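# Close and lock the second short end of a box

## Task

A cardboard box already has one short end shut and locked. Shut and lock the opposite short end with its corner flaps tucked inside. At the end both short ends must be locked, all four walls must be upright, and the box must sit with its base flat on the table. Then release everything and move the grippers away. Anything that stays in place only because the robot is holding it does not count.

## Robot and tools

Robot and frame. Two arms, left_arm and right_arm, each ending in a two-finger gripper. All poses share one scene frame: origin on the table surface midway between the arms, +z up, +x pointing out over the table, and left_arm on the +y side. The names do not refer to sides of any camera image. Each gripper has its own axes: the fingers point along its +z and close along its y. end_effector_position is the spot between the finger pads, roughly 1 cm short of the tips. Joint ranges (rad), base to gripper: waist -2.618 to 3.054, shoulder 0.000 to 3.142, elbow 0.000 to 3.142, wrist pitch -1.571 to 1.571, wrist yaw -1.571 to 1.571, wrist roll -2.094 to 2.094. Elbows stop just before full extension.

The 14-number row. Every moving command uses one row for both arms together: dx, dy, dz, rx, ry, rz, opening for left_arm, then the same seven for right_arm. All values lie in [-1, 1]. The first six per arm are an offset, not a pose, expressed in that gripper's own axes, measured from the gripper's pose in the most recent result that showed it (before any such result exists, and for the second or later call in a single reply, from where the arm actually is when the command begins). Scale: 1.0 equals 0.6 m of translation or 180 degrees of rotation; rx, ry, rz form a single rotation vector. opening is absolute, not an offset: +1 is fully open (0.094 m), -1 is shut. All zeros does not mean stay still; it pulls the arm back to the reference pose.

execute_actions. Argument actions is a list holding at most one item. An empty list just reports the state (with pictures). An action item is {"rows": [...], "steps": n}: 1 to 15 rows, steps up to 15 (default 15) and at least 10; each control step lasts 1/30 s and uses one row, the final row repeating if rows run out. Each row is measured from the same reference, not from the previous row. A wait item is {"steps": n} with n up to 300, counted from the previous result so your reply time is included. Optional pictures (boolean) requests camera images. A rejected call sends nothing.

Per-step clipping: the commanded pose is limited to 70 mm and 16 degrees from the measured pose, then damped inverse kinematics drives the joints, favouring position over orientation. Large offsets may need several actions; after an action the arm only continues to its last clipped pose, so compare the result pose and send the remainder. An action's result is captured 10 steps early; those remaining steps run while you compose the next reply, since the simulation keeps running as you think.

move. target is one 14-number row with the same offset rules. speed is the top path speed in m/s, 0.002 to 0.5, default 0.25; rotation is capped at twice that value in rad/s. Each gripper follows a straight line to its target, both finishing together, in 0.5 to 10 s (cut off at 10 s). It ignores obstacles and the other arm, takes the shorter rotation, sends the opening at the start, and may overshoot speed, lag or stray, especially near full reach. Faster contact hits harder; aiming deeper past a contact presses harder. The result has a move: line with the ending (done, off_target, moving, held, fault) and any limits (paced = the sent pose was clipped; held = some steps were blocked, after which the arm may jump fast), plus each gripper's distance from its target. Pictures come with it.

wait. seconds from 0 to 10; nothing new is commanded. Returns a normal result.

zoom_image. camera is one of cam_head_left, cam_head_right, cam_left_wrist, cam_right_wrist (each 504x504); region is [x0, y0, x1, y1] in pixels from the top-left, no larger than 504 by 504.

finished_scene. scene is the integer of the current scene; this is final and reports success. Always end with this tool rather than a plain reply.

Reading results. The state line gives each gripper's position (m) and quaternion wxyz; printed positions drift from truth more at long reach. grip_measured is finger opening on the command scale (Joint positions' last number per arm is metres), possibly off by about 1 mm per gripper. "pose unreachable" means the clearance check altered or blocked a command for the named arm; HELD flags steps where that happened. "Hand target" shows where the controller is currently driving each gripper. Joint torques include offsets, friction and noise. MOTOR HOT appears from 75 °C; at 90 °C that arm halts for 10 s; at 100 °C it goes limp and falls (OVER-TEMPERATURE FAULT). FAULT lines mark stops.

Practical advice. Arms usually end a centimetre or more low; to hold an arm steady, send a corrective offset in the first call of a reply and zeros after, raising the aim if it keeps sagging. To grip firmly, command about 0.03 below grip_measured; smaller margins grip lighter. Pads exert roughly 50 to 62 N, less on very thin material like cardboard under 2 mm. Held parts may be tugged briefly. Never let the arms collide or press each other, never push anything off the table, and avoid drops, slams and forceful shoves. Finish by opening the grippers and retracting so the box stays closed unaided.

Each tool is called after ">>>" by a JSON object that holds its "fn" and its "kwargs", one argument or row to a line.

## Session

>>> {"fn": "execute_actions", "kwargs": {
  "actions": []
}}

Scene clock: 0.00 s of 5400.00 s.
left_arm: end_effector_position=(+0.4223, +0.4137, +0.1461) grip_measured=+1.000 end_effector_quat_wxyz=(+0.111, +0.592, +0.638, +0.480) | right_arm: end_effector_position=(+0.5175, -0.4822, +0.2094) grip_measured=+1.000 end_effector_quat_wxyz=(+0.346, -0.362, +0.703, -0.505)
Joint positions: left_arm=[-0.129  1.365  0.72   0.039 -0.441  1.804  0.094] | right_arm=[-0.401  1.729  1.049  0.423  0.163 -1.402  0.094]
Joint velocities: left_arm=[-0.012  0.017  0.012 -0.022 -0.007  0.037  0.   ] | right_arm=[-0.017  0.002  0.007 -0.007 -0.051  0.066  0.   ]
Joint torques (N m, as the arm reports them, + toward a larger angle): no reading
Motor temperatures (°C, as the motors report them): left_arm=[27 25 26 25 25 26] | right_arm=[25 25 25 29 27 24]
Hand target (left_arm): +0.422, +0.414, +0.148; +0.114, +0.590, +0.640, +0.480
Hand target (right_arm): +0.518, -0.482, +0.216; +0.355, -0.355, +0.702, -0.505

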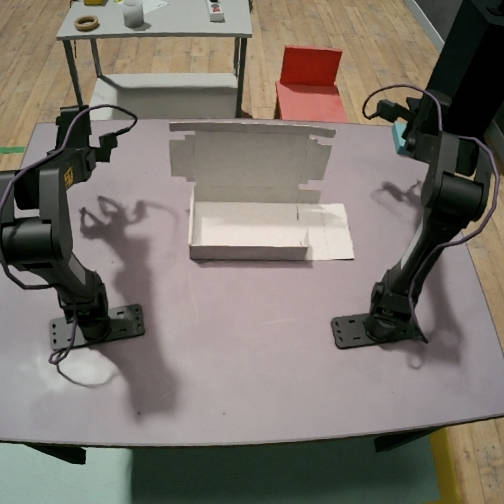

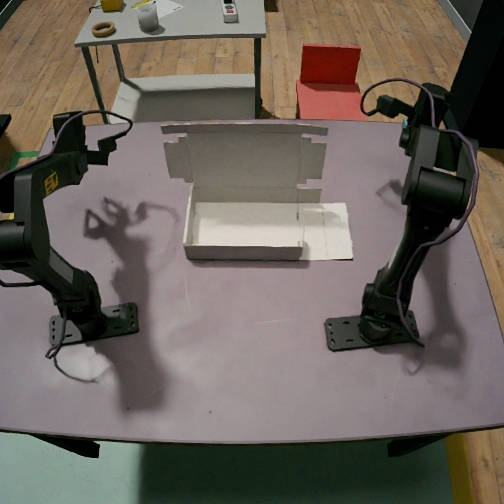

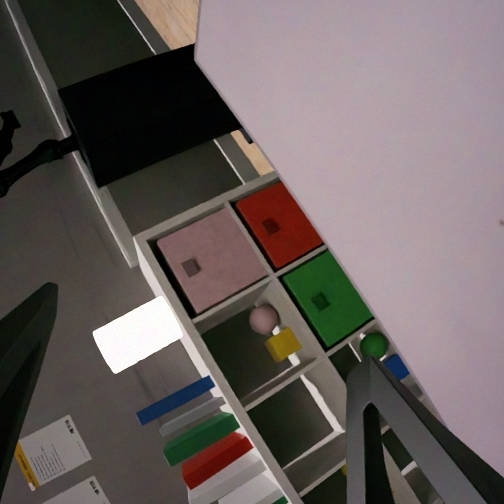

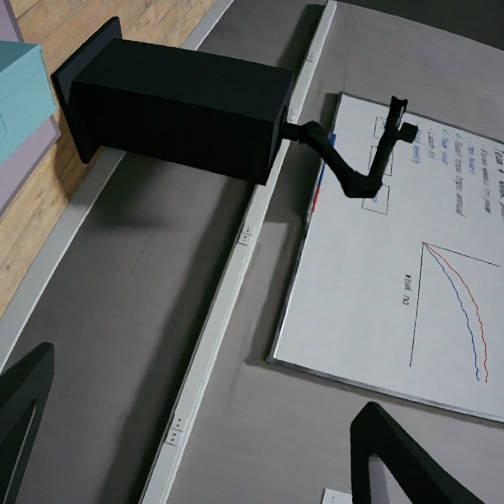

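>>> {"fn": "zoom_image", "kwargs": {
  "camera": "cam_head_left",
  "region": [160, 110, 370, 280]
}}

>>> {"fn": "zoom_image", "kwargs": {
  "camera": "cam_head_right",
  "region": [270, 170, 370, 270]
}}

>>> {"fn": "zoom_image", "kwargs": {
  "camera": "cam_head_left",
  "region": [270, 170, 370, 270]
}}

Region (160, 110, 370, 280) of cam_head_left's 504x504 image, scaled by 2.400, with more detail than that image has; it fills the top 408 rows of this view, and the rest is white.

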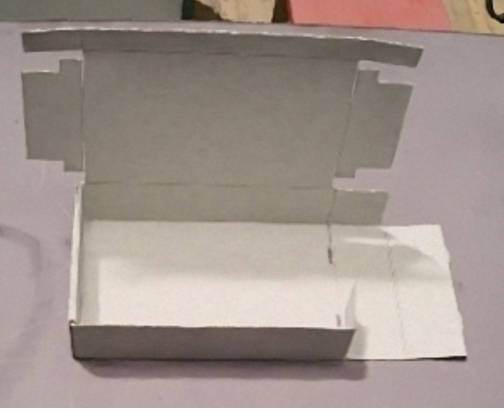

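Region (270, 170, 370, 270) of cam_head_right's 504x504 image, scaled by 5.040, with more detail than that image has.

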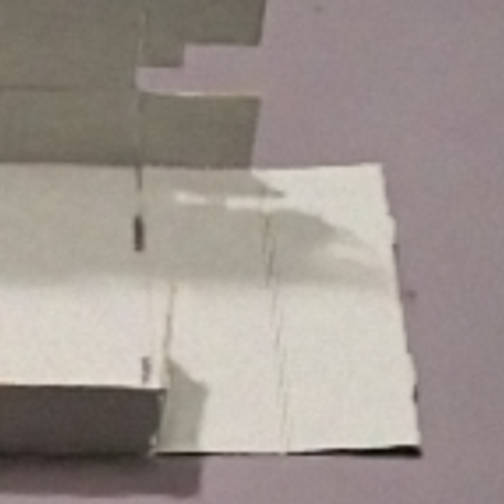

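Region (270, 170, 370, 270) of cam_head_left's 504x504 image, scaled by 5.040, with more detail than that image has.

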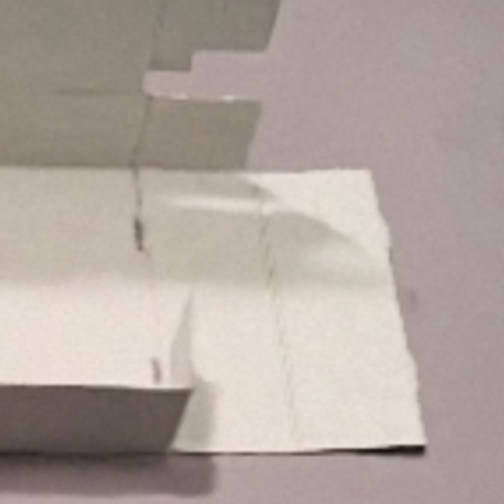

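>>> {"fn": "move", "kwargs": {
  "target": [-0.376,-0.125,-0.424,0.349,0.081,-0.430,-0.40,-0.178,0.335,-0.271,-0.412,-0.317,0.180,-1.0],
  "speed": 0.35
}}

Scene clock: 12.83 s of 5400.00 s.
left_arm: end_effector_position=(+0.2538, +0.1151, +0.1211) grip_measured=-0.399 end_effector_quat_wxyz=(-0.004, -0.005, +1.000, +0.015) | right_arm: end_effector_position=(+0.3931, -0.2746, +0.0631) grip_measured=-0.992 end_effector_quat_wxyz=(+0.440, -0.481, +0.693, +0.308)
Joint positions: left_arm=[-0.953  1.656  1.368 -1.309 -0.016 -0.76   0.028] | right_arm=[-0.499  2.06   1.213 -0.872 -1.129 -1.729  0.   ]
Joint velocities: left_arm=[-0.017  0.022  0.007 -0.007  0.007  0.022  0.   ] | right_arm=[ 0.002 -0.012  0.002 -0.081  0.022 -0.095 -0.001]
Joint torques (N m, as the arm reports them, + toward a larger angle): left_arm=[-0.81 -5.62  5.1   0.44  0.01 -0.09] | right_arm=[ 1.01 -7.68  7.51  0.08 -0.72 -0.15]
Motor temperatures (°C, as the motors report them): left_arm=[27 25 27 27 25 26] | right_arm=[25 27 26 31 27 24]
Hand target (left_arm): +0.254, +0.111, +0.121; -0.002, -0.005, +1.000, +0.013
Hand target (right_arm): +0.398, -0.270, +0.069; +0.448, -0.480, +0.684, +0.318
Off the commanded pose (left_arm): 0.007 m, 2 deg.
Off the commanded pose (right_arm): 0.011 m, 2 deg.
Kept back: nothing.
After step 90, 6.50 s passed at rest.
move: off_target (right_arm)

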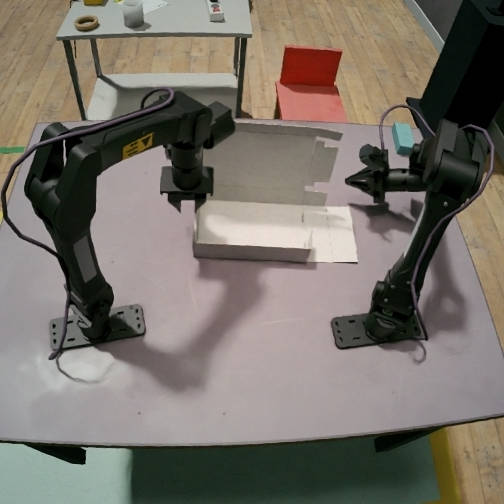

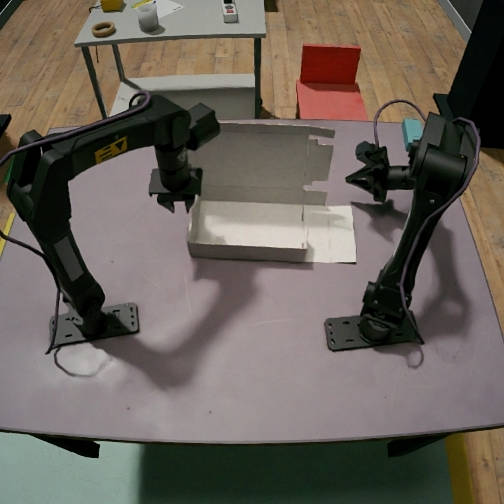

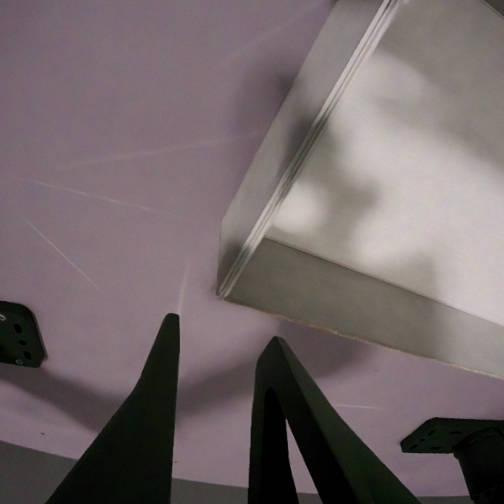

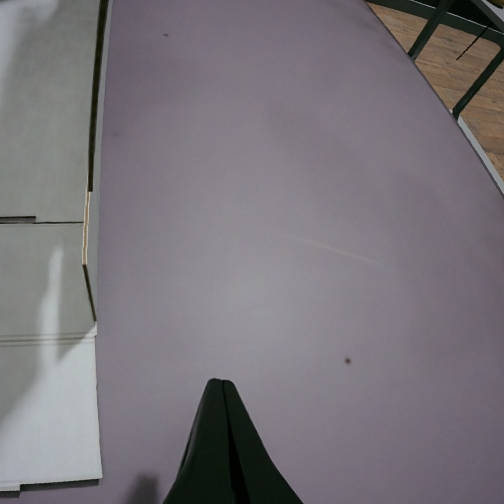

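>>> {"fn": "zoom_image", "kwargs": {
  "camera": "cam_head_left",
  "region": [160, 110, 400, 290]
}}

>>> {"fn": "zoom_image", "kwargs": {
  "camera": "cam_head_right",
  "region": [160, 110, 400, 290]
}}

Region (160, 110, 400, 290) of cam_head_left's 504x504 image, scaled by 2.100, with more detail than that image has; it fills the top 378 rows of this view, and the rest is white.

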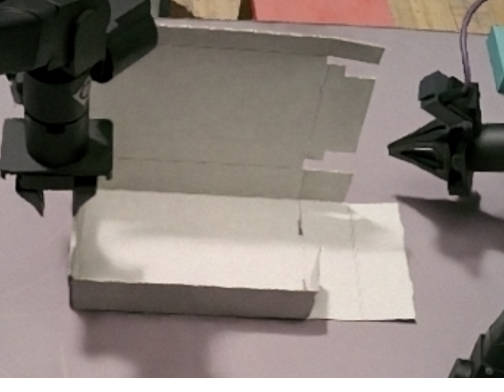

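Region (160, 110, 400, 290) of cam_head_right's 504x504 image, scaled by 2.100, with more detail than that image has; it fills the top 378 rows of this view, and the rest is white.

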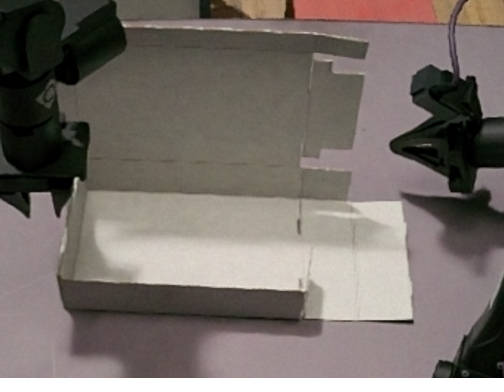

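>>> {"fn": "move", "kwargs": {
  "target": [-0.019,-0.029,0.121,0.01,0,0,-0.2,0.0005,0.0325,0.0705,0,0,0,-1.0],
  "speed": 0.1
}}

Scene clock: 18.13 s of 5400.00 s.
left_arm: end_effector_position=(+0.2665, +0.0974, +0.0550) grip_measured=-0.202 end_effector_quat_wxyz=(+0.002, -0.005, +1.000, -0.007) | right_arm: end_effector_position=(+0.3935, -0.2385, +0.0421) grip_measured=-0.992 end_effector_quat_wxyz=(+0.439, -0.485, +0.695, +0.297)
Joint positions: left_arm=[-0.953  1.743  1.2   -1.015  0.008 -0.76   0.038] | right_arm=[-0.394  2.005  1.036 -0.502 -1.114 -1.474  0.   ]
Joint velocities: left_arm=[-0.017  0.012 -0.012 -0.051  0.081  0.022 -0.   ] | right_arm=[-0.012 -0.002  0.002 -0.007  0.066 -0.022  0.   ]
Joint torques (N m, as the arm reports them, + toward a larger angle): left_arm=[ 0.16 -5.76  3.9   0.46 -0.01  0.03] | right_arm=[ 0.59 -9.37  3.37  0.75 -0.68  0.06]
Motor temperatures (°C, as the motors report them): left_arm=[27 26 27 26 25 26] | right_arm=[25 27 26 31 28 24]
Hand target (left_arm): +0.265, +0.100, +0.048; -0.005, -0.004, +1.000, -0.001
Hand target (right_arm): +0.388, -0.232, +0.045; +0.440, -0.481, +0.693, +0.308
Off the commanded pose (left_arm): 0.008 m, 1 deg.
Off the commanded pose (right_arm): 0.009 m, 1 deg.
Kept back: nothing.
After step 90, 0.97 s passed at rest.
move: done

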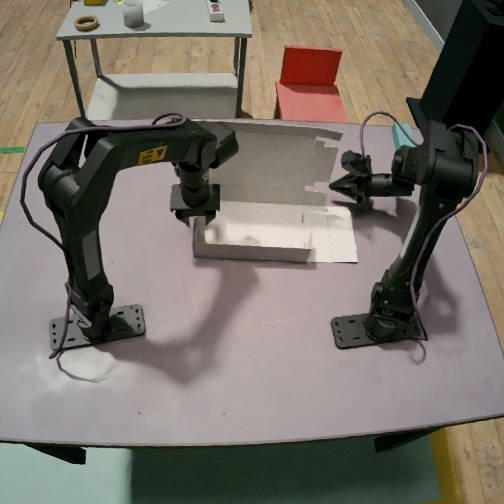

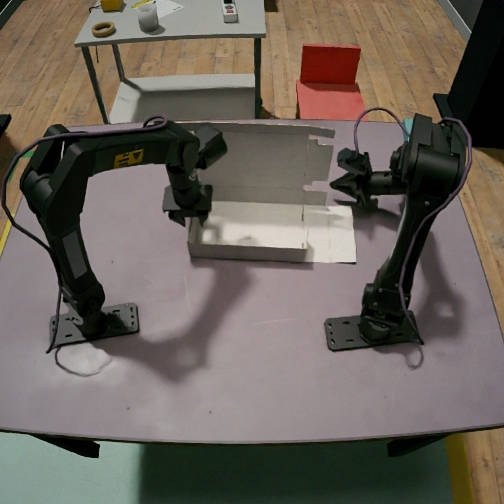

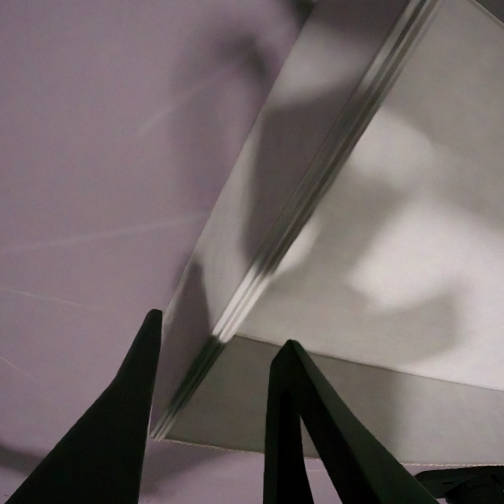

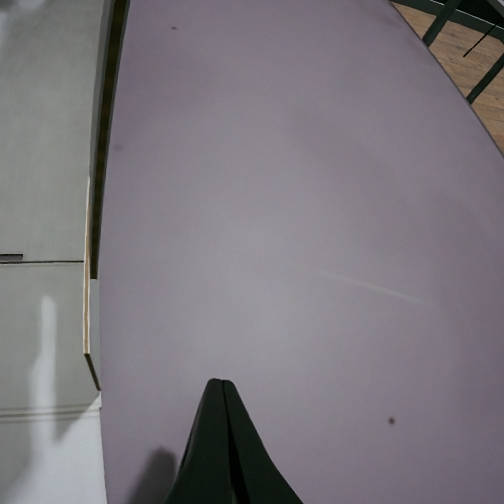

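>>> {"fn": "move", "kwargs": {
  "target": [0.024,0.002,0.030,0,0,0,-0.2,-0.0107,0.053,0.043,0,0,0,-1.0],
  "speed": 0.08
}}

>>> {"fn": "execute_actions", "kwargs": {
  "actions": [
    {"rows": [[0,0,0,0,0,0,-0.3,0,0,0,0,0,0,-1],[0,0,0,0,0,0,-0.4,0,0,0,0,0,0,-1],[0,0,0,0,0,0,-0.5,0,0,0,0,0,0,-1],[0,0,0,0,0,0,-0.6,0,0,0,0,0,0,-1],[0,0,0,0,0,0,-0.68,0,0,0,0,0,0,-1],[0,0,0,0,0,0,-0.75,0,0,0,0,0,0,-1],[0,0,0,0,0,0,-0.80,0,0,0,0,0,0,-1],[0,0,0,0,0,0,-0.84,0,0,0,0,0,0,-1],[0,0,0,0,0,0,-0.87,0,0,0,0,0,0,-1],[0,0,0,0,0,0,-0.89,0,0,0,0,0,0,-1],[0,0,0,0,0,0,-0.91,0,0,0,0,0,0,-1],[0,0,0,0,0,0,-0.93,0,0,0,0,0,0,-1],[0,0,0,0,0,0,-0.94,0,0,0,0,0,0,-1]], "steps": 15}
  ]
}}

>>> {"fn": "wait", "kwargs": {
  "seconds": 0.3
}}

Scene clock: 21.13 s of 5400.00 s.
left_arm: end_effector_position=(+0.2556, +0.0988, +0.0359) grip_measured=-0.202 end_effector_quat_wxyz=(-0.001, -0.006, +1.000, -0.005) | right_arm: end_effector_position=(+0.3796, -0.2094, +0.0338) grip_measured=-0.992 end_effector_quat_wxyz=(+0.439, -0.489, +0.698, +0.286)
Joint positions: left_arm=[-0.974  1.743  1.119 -0.942  0.009 -0.783  0.038] | right_arm=[-0.313  1.923  0.861 -0.227 -1.081 -1.288  0.   ]
Joint velocities: left_arm=[-0.007  0.007  0.002  0.066 -0.051  0.037 -0.001] | right_arm=[ 0.012 -0.022 -0.007 -0.037  0.037  0.022 -0.001]
Joint torques (N m, as the arm reports them, + toward a larger angle): left_arm=[-0.79 -7.74  3.64  0.45 -0.02 -0.11] | right_arm=[ 0.8  -8.7   3.28  0.98 -0.64  0.14]
Motor temperatures (°C, as the motors report them): left_arm=[27 26 27 26 25 26] | right_arm=[25 27 26 31 28 24]
Hand target (left_arm): +0.252, +0.099, +0.037; +0.002, -0.005, +1.000, -0.007
Hand target (right_arm): +0.373, -0.203, +0.036; +0.439, -0.485, +0.696, +0.297
Off the commanded pose (left_arm): 0.004 m, 0 deg.
Off the commanded pose (right_arm): 0.010 m, 1 deg.
Kept back: nothing.
move: done

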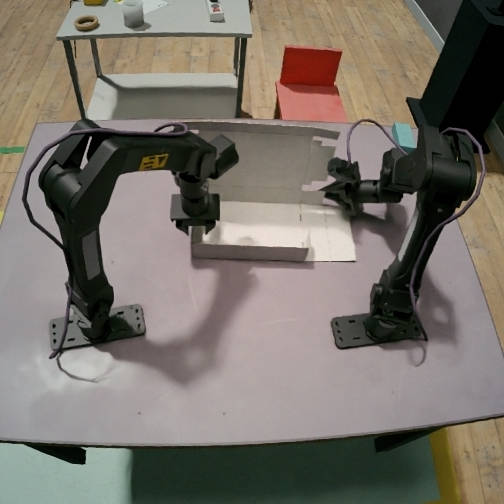

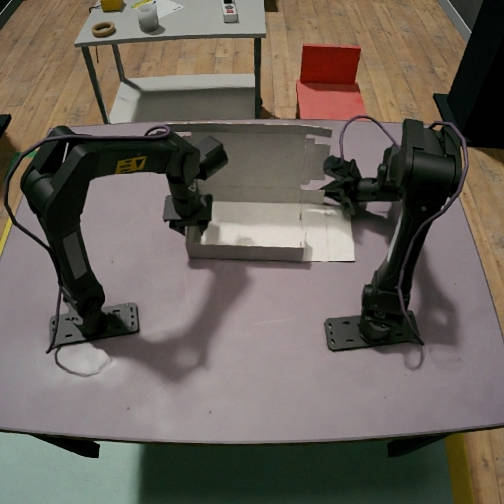

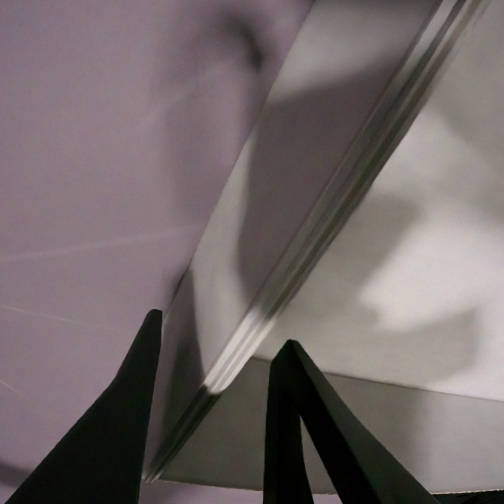

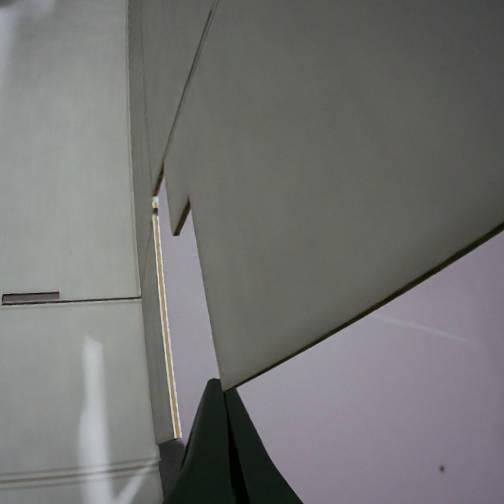

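Scene clock: 21.30 s of 5400.00 s.
left_arm: end_effector_position=(+0.2555, +0.0988, +0.0359) grip_measured=-0.641 end_effector_quat_wxyz=(-0.002, -0.006, +1.000, -0.005) | right_arm: end_effector_position=(+0.3799, -0.2104, +0.0322) grip_measured=-0.992 end_effector_quat_wxyz=(+0.436, -0.490, +0.700, +0.282)
Joint positions: left_arm=[-0.974  1.743  1.119 -0.942  0.009 -0.783  0.017] | right_arm=[-0.313  1.923  0.861 -0.227 -1.071 -1.288  0.   ]
Joint velocities: left_arm=[-0.007 -0.012 -0.002 -0.11  -0.051  0.037 -0.075] | right_arm=[ 0.002 -0.012 -0.002  0.066 -0.022  0.007  0.   ]
Joint torques (N m, as the arm reports them, + toward a larger angle): left_arm=[ 0.04 -6.36  4.69  0.41  0.02  0.02] | right_arm=[-0.05 -7.47  5.07  1.01 -0.6   0.03]
Motor temperatures (°C, as the motors report them): left_arm=[27 26 27 26 25 26] | right_arm=[25 27 26 31 28 24]
Steps of this call (steps 1 to 5: the first 5 steps of this action). Readings (end_effector_position):
1: left_arm (+0.2556, +0.0988, +0.0359) | right_arm (+0.3797, -0.2097, +0.0334)
2: left_arm (+0.2556, +0.0988, +0.0359) | right_arm (+0.3798, -0.2099, +0.0330)
4: left_arm (+0.2555, +0.0988, +0.0359) | right_arm (+0.3798, -0.2103, +0.0324)
5: the state above

Scene clock: 21.93 s of 5400.00 s.
left_arm: end_effector_position=(+0.2550, +0.0992, +0.0359) grip_measured=-0.917 end_effector_quat_wxyz=(-0.003, -0.005, +1.000, -0.004) | right_arm: end_effector_position=(+0.3803, -0.2111, +0.0313) grip_measured=-0.992 end_effector_quat_wxyz=(+0.435, -0.491, +0.702, +0.279)
Joint positions: left_arm=[-0.974  1.743  1.119 -0.945  0.009 -0.781  0.004] | right_arm=[-0.313  1.923  0.861 -0.225 -1.064 -1.288  0.   ]
Joint velocities: left_arm=[-0.002 -0.002  0.012 -0.051  0.022 -0.081  0.   ] | right_arm=[ 0.017 -0.012  0.017  0.007 -0.051 -0.007 -0.001]
Joint torques (N m, as the arm reports them, + toward a larger angle): left_arm=[-0.03 -6.5   4.58  0.43 -0.01 -0.02] | right_arm=[-0.13 -7.58  5.1   0.94 -0.61 -0.03]
Motor temperatures (°C, as the motors report them): left_arm=[27 26 27 26 25 26] | right_arm=[25 27 26 31 28 24]
Hand target (left_arm): +0.256, +0.099, +0.036; -0.001, -0.006, +1.000, -0.005
Hand target (right_arm): +0.380, -0.209, +0.034; +0.439, -0.489, +0.698, +0.285
Off the commanded pose (left_arm): 0.001 m, 0 deg.
Off the commanded pose (right_arm): 0.003 m, 1 deg.
Kept back: nothing.
Steps of this call (steps 1 to 10: the last 10 steps of your previous action; steps 11 to 19: nothing new was sent). Readings (end_effector_position):
1: left_arm (+0.2555, +0.0988, +0.0359) | right_arm (+0.3799, -0.2105, +0.0320)
2: left_arm (+0.2555, +0.0988, +0.0359) | right_arm (+0.3799, -0.2106, +0.0318)
4: left_arm (+0.2555, +0.0988, +0.0359) | right_arm (+0.3800, -0.2107, +0.0317)
8: left_arm (+0.2551, +0.0991, +0.0359) | right_arm (+0.3802, -0.2109, +0.0315)
19: the state above

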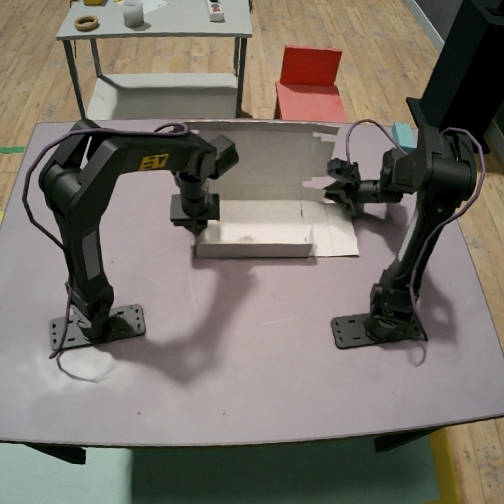

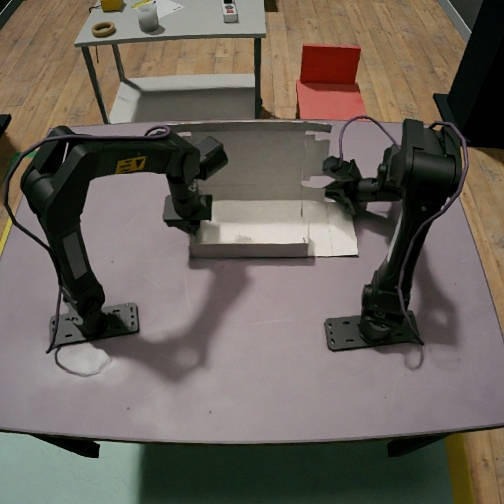

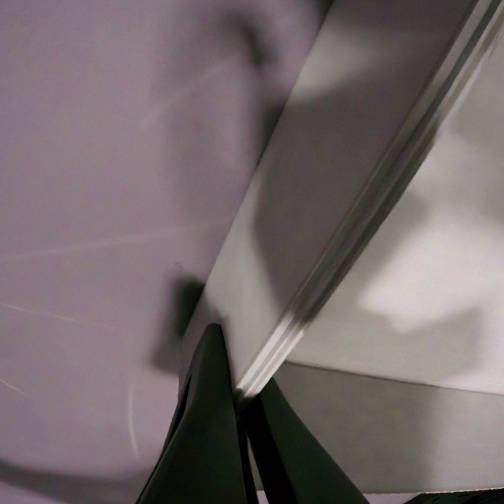

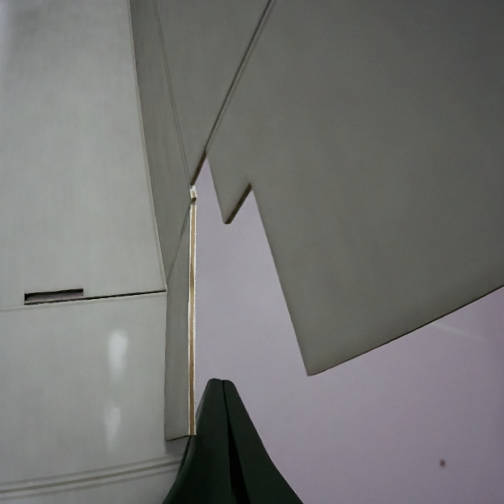

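>>> {"fn": "move", "kwargs": {
  "target": [0,0,0,0,0,0,-0.945,-0.028,0.106,0.019,-0.012,-0.027,0.007,-1.0],
  "speed": 0.07
}}

Scene clock: 24.50 s of 5400.00 s.
left_arm: end_effector_position=(+0.2537, +0.1017, +0.0359) grip_measured=-0.917 end_effector_quat_wxyz=(-0.005, +0.002, +1.000, +0.002) | right_arm: end_effector_position=(+0.3393, -0.1834, +0.0324) grip_measured=-0.992 end_effector_quat_wxyz=(+0.450, -0.484, +0.693, +0.288)
Joint positions: left_arm=[-0.974  1.743  1.119 -0.956  0.004 -0.768  0.004] | right_arm=[-0.257  1.792  0.616  0.02  -1.082 -1.146  0.   ]
Joint velocities: left_arm=[ 0.002 -0.002 -0.002  0.022 -0.051 -0.022 -0.   ] | right_arm=[-0.002 -0.007 -0.032  0.066 -0.007  0.081  0.001]
Joint torques (N m, as the arm reports them, + toward a larger angle): left_arm=[-0.12 -6.5   4.47  0.48  0.1  -0.13] | right_arm=[ 1.71 -7.24  2.49  1.17 -0.94  0.07]
Motor temperatures (°C, as the motors report them): left_arm=[27 26 27 26 25 26] | right_arm=[25 27 26 30 28 24]
Hand target (left_arm): +0.255, +0.099, +0.036; -0.003, -0.005, +1.000, -0.004
Hand target (right_arm): +0.327, -0.172, +0.039; +0.451, -0.479, +0.683, +0.318
Off the commanded pose (left_arm): 0.003 m, 1 deg.
Off the commanded pose (right_arm): 0.018 m, 4 deg.
Kept back: nothing.
move: off_target (right_arm)

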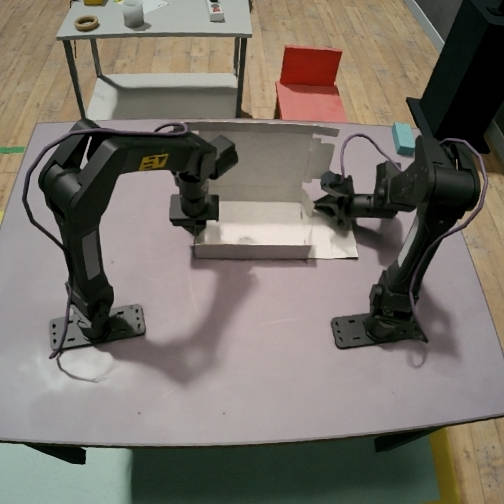

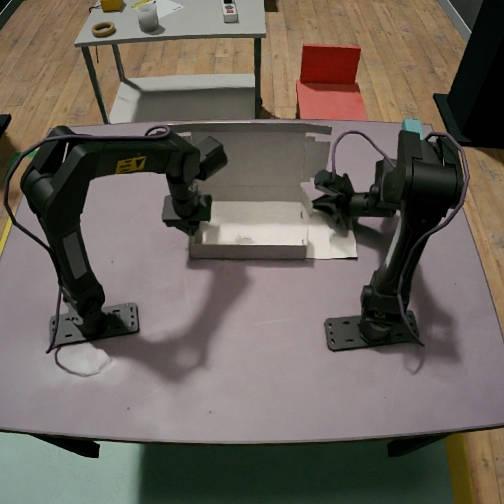

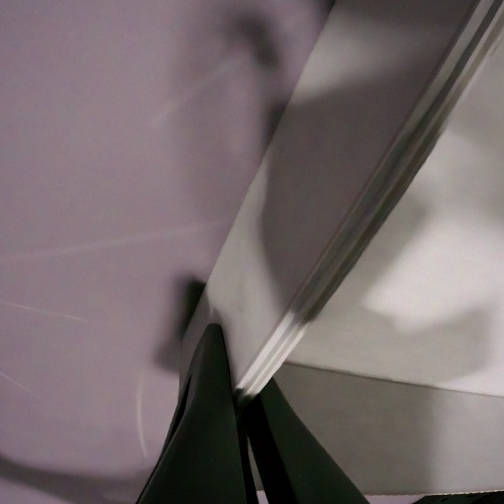

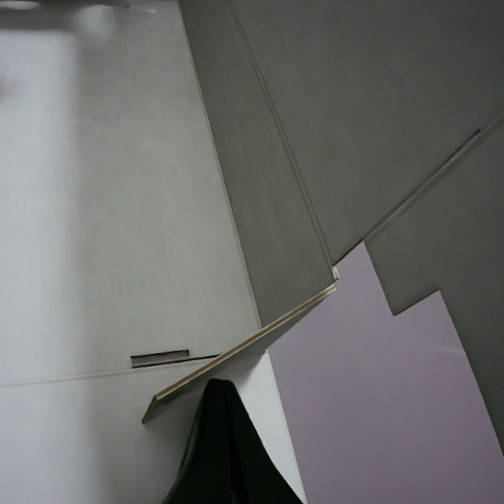

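>>> {"fn": "move", "kwargs": {
  "target": [-0.002,-0.015,0,0.012,0,-0.004,-0.945,-0.052,0.0465,0.071,-0.0126,-0.0135,0.007,-1.0],
  "speed": 0.07
}}

Scene clock: 26.97 s of 5400.00 s.
left_arm: end_effector_position=(+0.2549, +0.1001, +0.0359) grip_measured=-0.917 end_effector_quat_wxyz=(-0.002, -0.015, +1.000, -0.002) | right_arm: end_effector_position=(+0.3382, -0.1310, +0.0374) grip_measured=-0.992 end_effector_quat_wxyz=(+0.449, -0.476, +0.691, +0.308)
Joint positions: left_arm=[-0.974  1.743  1.119 -0.948  0.006 -0.801  0.004] | right_arm=[-0.064  1.776  0.531  0.367 -1.013 -0.798  0.   ]
Joint velocities: left_arm=[ 0.007  0.017  0.002 -0.037  0.007  0.022 -0.   ] | right_arm=[ 0.002 -0.022 -0.022  0.081  0.007  0.051  0.   ]
Joint torques (N m, as the arm reports them, + toward a larger angle): left_arm=[-0.28 -6.38  4.71  0.62  0.23  0.14] | right_arm=[ 0.96 -7.05  3.21  1.73 -0.44  0.08]
Motor temperatures (°C, as the motors report them): left_arm=[27 26 27 26 25 26] | right_arm=[25 27 26 30 28 24]
Hand target (left_arm): +0.255, +0.093, +0.036; -0.005, -0.004, +1.000, -0.017
Hand target (right_arm): +0.332, -0.125, +0.042; +0.452, -0.478, +0.683, +0.317
Off the commanded pose (left_arm): 0.007 m, 2 deg.
Off the commanded pose (right_arm): 0.010 m, 1 deg.
Kept back: nothing.
move: done

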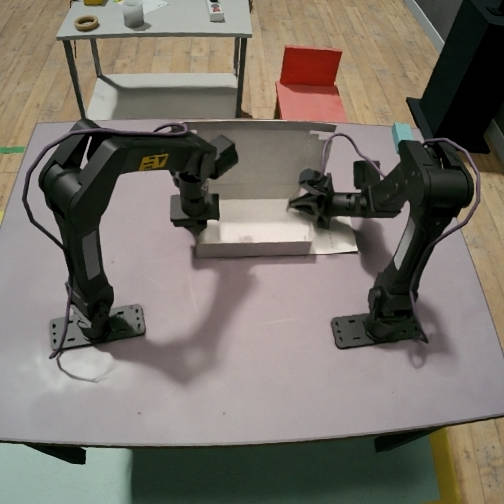

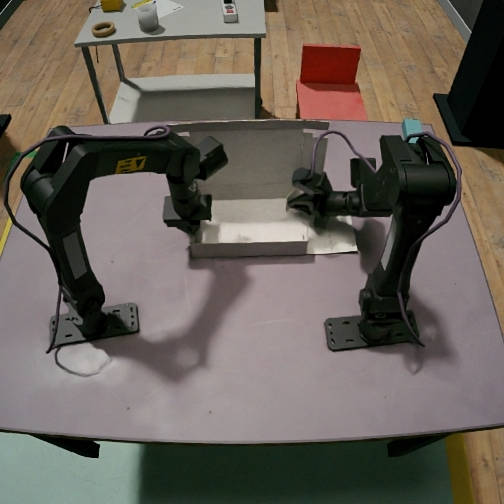

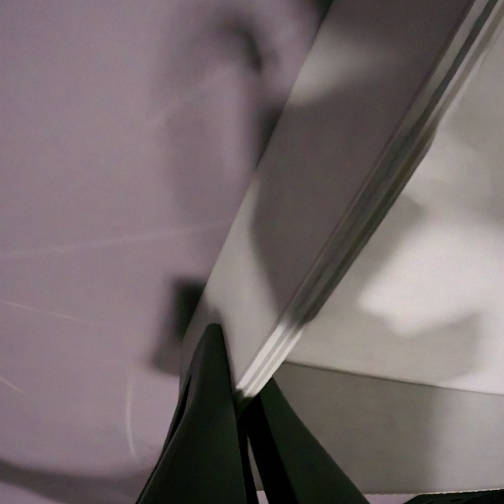

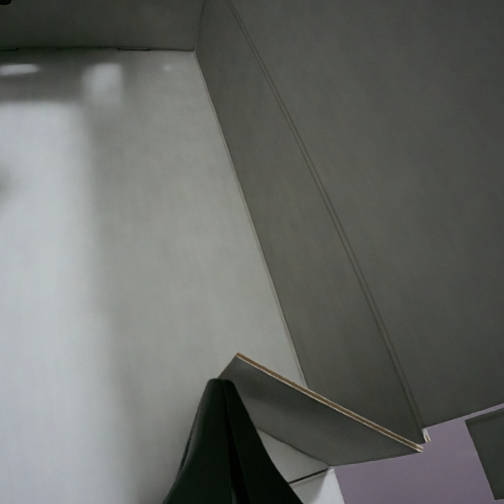

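>>> {"fn": "move", "kwargs": {
  "target": [0.004,-0.010,0,0.008,0,0.02,-0.945,-0.015,-0.051,0.022,0.076,0,0.034,-1.0],
  "speed": 0.12
}}

Scene clock: 29.57 s of 5400.00 s.
left_arm: end_effector_position=(+0.2580, +0.0981, +0.0359) grip_measured=-0.917 end_effector_quat_wxyz=(+0.004, -0.012, +1.000, -0.006) | right_arm: end_effector_position=(+0.3735, -0.1284, +0.0448) grip_measured=-0.992 end_effector_quat_wxyz=(+0.485, -0.385, +0.744, +0.249)
Joint positions: left_arm=[-0.974  1.743  1.119 -0.933  0.002 -0.796  0.004] | right_arm=[ 0.022  1.776  0.471  0.711 -0.76  -0.438  0.   ]
Joint velocities: left_arm=[-0.017 -0.007 -0.012 -0.007 -0.022  0.007 -0.   ] | right_arm=[-0.007 -0.022 -0.017  0.007 -0.066  0.022  0.   ]
Joint torques (N m, as the arm reports them, + toward a larger angle): left_arm=[-0.81 -6.98  4.12  0.36  0.21  0.42] | right_arm=[ 0.61 -5.01  3.53  2.2  -0.04  0.09]
Motor temperatures (°C, as the motors report them): left_arm=[27 26 27 26 25 26] | right_arm=[25 27 26 31 28 24]
Hand target (left_arm): +0.253, +0.094, +0.036; -0.002, +0.016, +1.000, -0.014
Hand target (right_arm): +0.372, -0.127, +0.041; +0.485, -0.381, +0.747, +0.248
Off the commanded pose (left_arm): 0.007 m, 3 deg.
Off the commanded pose (right_arm): 0.005 m, 1 deg.
Kept back: nothing.
move: off_target (left_arm)

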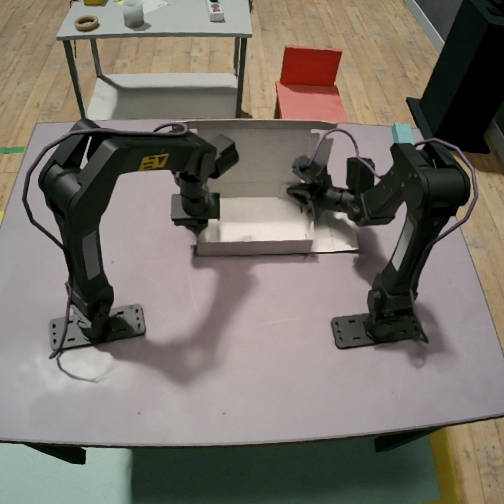

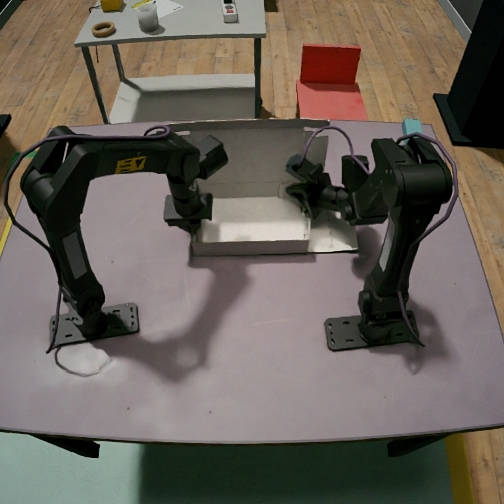

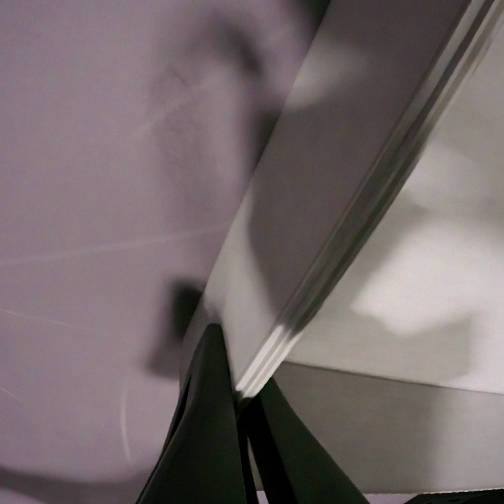

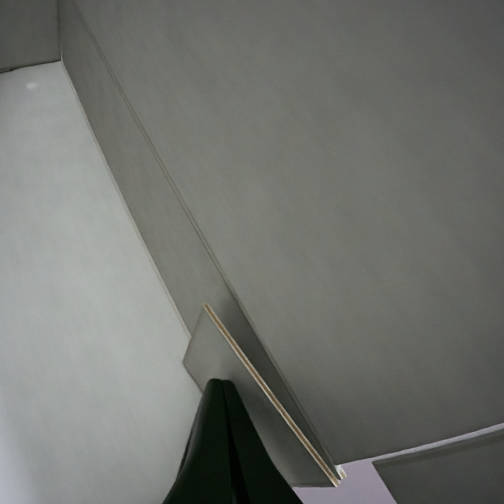

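>>> {"fn": "move", "kwargs": {
  "target": [0.005,0.002,0,0,0,0.008,-0.945,0.157,-0.057,-0.281,0,0,0,-1.0],
  "speed": 0.15
}}

Scene clock: 32.97 s of 5400.00 s.
left_arm: end_effector_position=(+0.2582, +0.0975, +0.0359) grip_measured=-0.917 end_effector_quat_wxyz=(+0.004, -0.007, +1.000, -0.007) | right_arm: end_effector_position=(+0.2864, -0.2998, +0.0220) grip_measured=-0.992 end_effector_quat_wxyz=(+0.476, -0.391, +0.747, +0.250)
Joint positions: left_arm=[-0.974  1.743  1.119 -0.931  0.004 -0.786  0.004] | right_arm=[-0.794  1.855  0.655 -0.604 -1.123 -1.828  0.   ]
Joint velocities: left_arm=[-0.022  0.007 -0.007  0.051  0.051 -0.037  0.001] | right_arm=[ 0.007  0.012  0.012 -0.066 -0.007 -0.081  0.   ]
Joint torques (N m, as the arm reports them, + toward a larger angle): left_arm=[-0.38 -7.28  3.82  0.44 -0.02  0.1 ] | right_arm=[-0.71 -4.78  6.16  0.   -0.62 -0.03]
Motor temperatures (°C, as the motors report them): left_arm=[27 26 27 26 25 26] | right_arm=[25 27 26 31 28 24]
Hand target (left_arm): +0.255, +0.099, +0.036; +0.004, +0.001, +1.000, -0.006
Hand target (right_arm): +0.291, -0.304, +0.026; +0.483, -0.387, +0.744, +0.251
Off the commanded pose (left_arm): 0.004 m, 1 deg.
Off the commanded pose (right_arm): 0.008 m, 1 deg.
Kept back: nothing.
move: done

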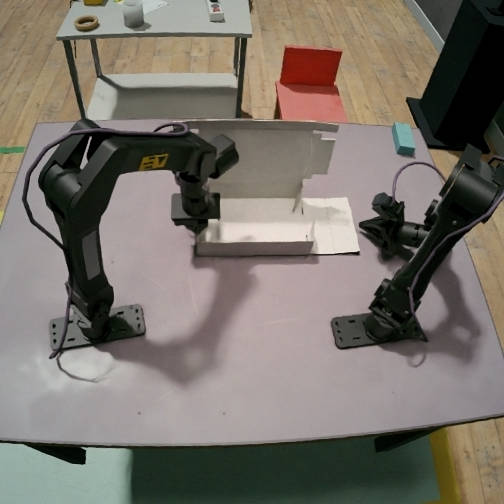

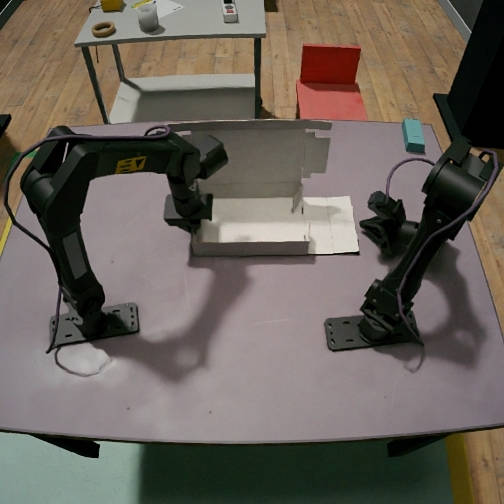

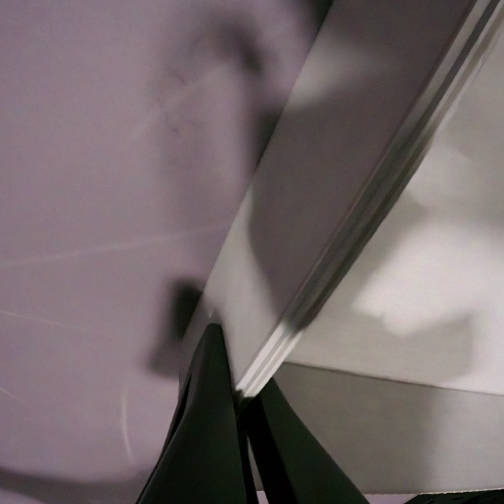

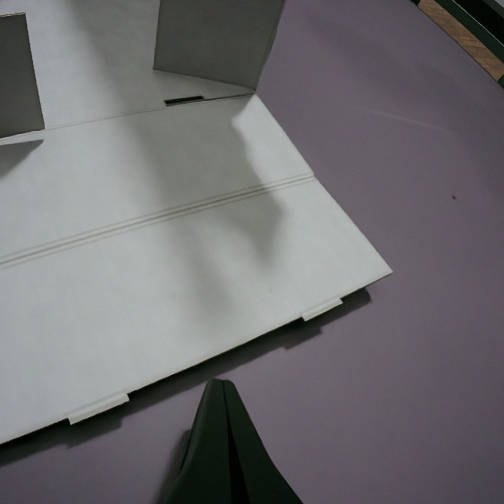

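>>> {"fn": "zoom_image", "kwargs": {
  "camera": "cam_head_right",
  "region": [270, 170, 400, 270]
}}

>>> {"fn": "execute_actions", "kwargs": {
  "actions": []
}}

Region (270, 170, 400, 270) of cam_head_right's 504x504 image, scaled by 3.877, with more detail than that image has; it fills the top 388 rows of this view, and the rest is white.

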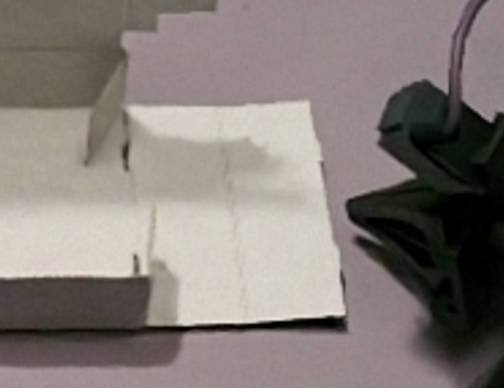

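Scene clock: 33.50 s of 5400.00 s.
left_arm: end_effector_position=(+0.2582, +0.0975, +0.0359) grip_measured=-0.917 end_effector_quat_wxyz=(+0.004, -0.007, +1.000, -0.007) | right_arm: end_effector_position=(+0.2860, -0.2995, +0.0222) grip_measured=-0.992 end_effector_quat_wxyz=(+0.476, -0.391, +0.747, +0.250)
Joint positions: left_arm=[-0.974  1.743  1.119 -0.931  0.004 -0.786  0.004] | right_arm=[-0.794  1.856  0.655 -0.608 -1.123 -1.832  0.   ]
Joint velocities: left_arm=[-0.002 -0.007 -0.002 -0.007  0.051 -0.037 -0.001] | right_arm=[-0.012  0.007  0.002 -0.037  0.037  0.007  0.   ]
Joint torques (N m, as the arm reports them, + toward a larger angle): left_arm=[-0.38 -7.28  3.82  0.44 -0.02  0.1 ] | right_arm=[-0.76 -4.7   6.16 -0.1  -0.61 -0.09]
Motor temperatures (°C, as the motors report them): left_arm=[27 26 27 26 25 26] | right_arm=[25 27 26 31 28 24]
Hand target (left_arm): +0.255, +0.099, +0.036; +0.004, +0.000, +1.000, -0.006
Hand target (right_arm): +0.291, -0.304, +0.026; +0.483, -0.387, +0.744, +0.251
Off the commanded pose (left_arm): 0.004 m, 1 deg.
Off the commanded pose (right_arm): 0.009 m, 1 deg.
Kept back: nothing.
Steps of this call (steps 1 to 16: nothing new was sent). Readings (end_effector_position):
1: left_arm (+0.2582, +0.0975, +0.0359) | right_arm (+0.2863, -0.2997, +0.0221)
2: left_arm (+0.2582, +0.0975, +0.0359) | right_arm (+0.2862, -0.2996, +0.0220)
4: left_arm (+0.2582, +0.0975, +0.0359) | right_arm (+0.2861, -0.2995, +0.0221)
8: left_arm (+0.2582, +0.0975, +0.0359) | right_arm (+0.2861, -0.2995, +0.0221)
16: the state above

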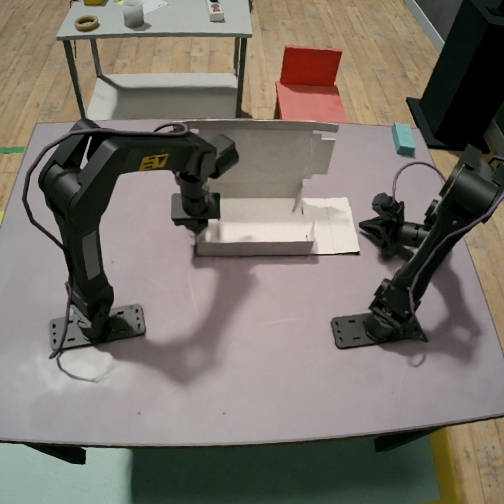

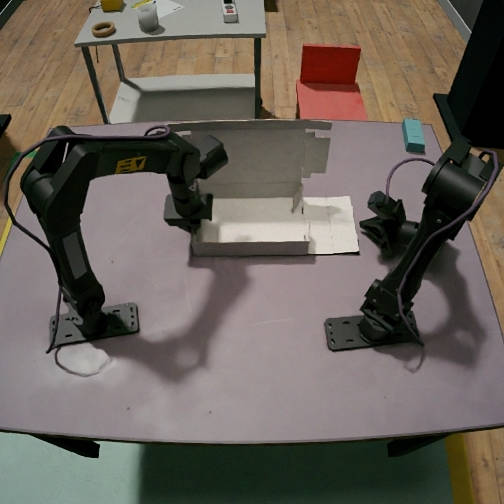

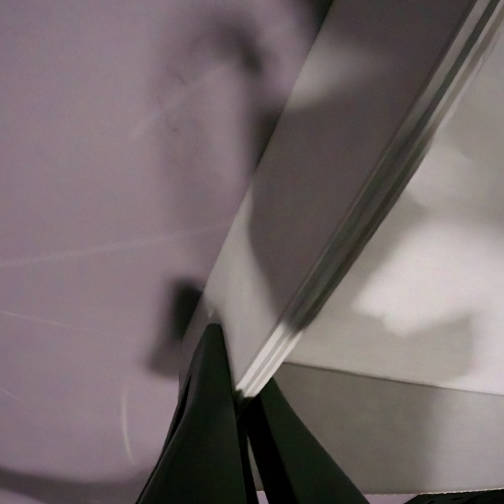

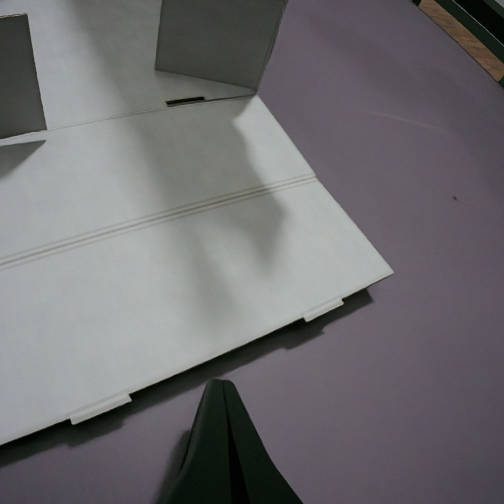

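>>> {"fn": "move", "kwargs": {
  "target": [0.005,0.002,0,0,0,0.004,-0.945,0.023,-0.004,0.014,0,0,0,-1.0],
  "speed": 0.04
}}

Scene clock: 35.80 s of 5400.00 s.
left_arm: end_effector_position=(+0.2582, +0.0975, +0.0359) grip_measured=-0.917 end_effector_quat_wxyz=(+0.004, -0.007, +1.000, -0.007) | right_arm: end_effector_position=(+0.2895, -0.3039, +0.0073) grip_measured=-0.992 end_effector_quat_wxyz=(+0.474, -0.398, +0.748, +0.240)
Joint positions: left_arm=[-0.974  1.743  1.119 -0.931  0.004 -0.786  0.004] | right_arm=[-0.794  1.91   0.655 -0.528 -1.11  -1.827  0.   ]
Joint velocities: left_arm=[-0.002 -0.007 -0.002 -0.007 -0.051 -0.022  0.001] | right_arm=[-0.012 -0.007 -0.002 -0.022 -0.007 -0.066  0.   ]
Joint torques (N m, as the arm reports them, + toward a larger angle): left_arm=[-0.37 -7.28  3.81  0.45 -0.01  0.08] | right_arm=[ 0.95 -5.15  3.05  0.28 -0.65  0.04]
Motor temperatures (°C, as the motors report them): left_arm=[27 27 27 26 25 26] | right_arm=[25 27 26 31 28 24]
Hand target (left_arm): +0.255, +0.099, +0.036; +0.004, -0.001, +1.000, -0.007
Hand target (right_arm): +0.289, -0.299, +0.006; +0.476, -0.391, +0.747, +0.250
Off the commanded pose (left_arm): 0.003 m, 1 deg.
Off the commanded pose (right_arm): 0.005 m, 1 deg.
Kept back: nothing.
move: done

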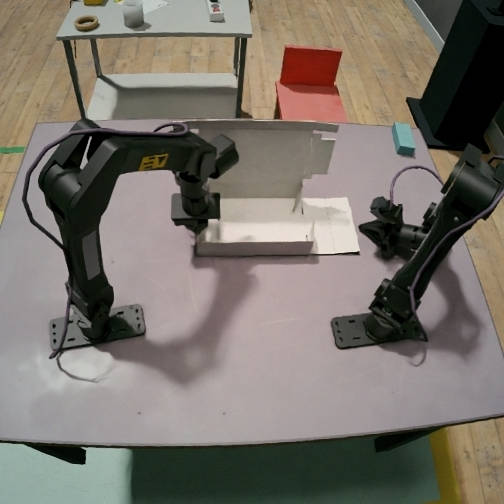

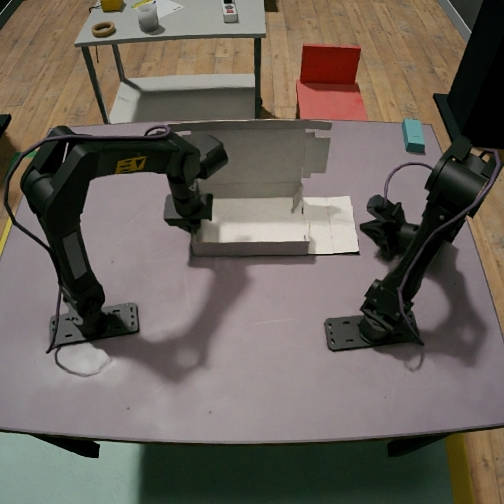

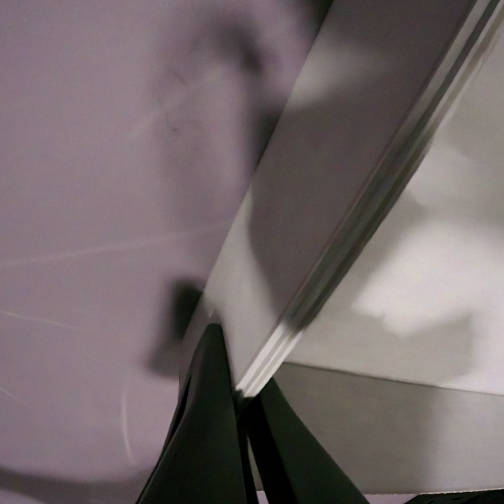

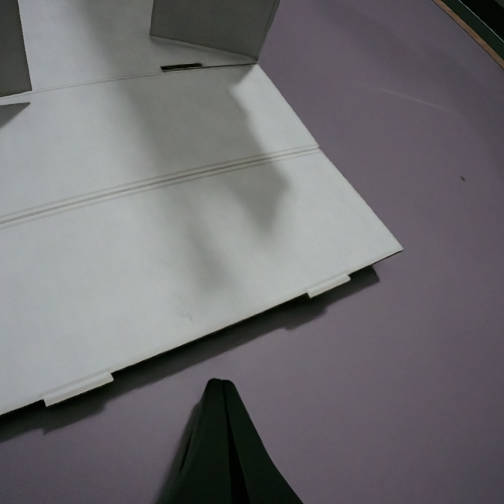

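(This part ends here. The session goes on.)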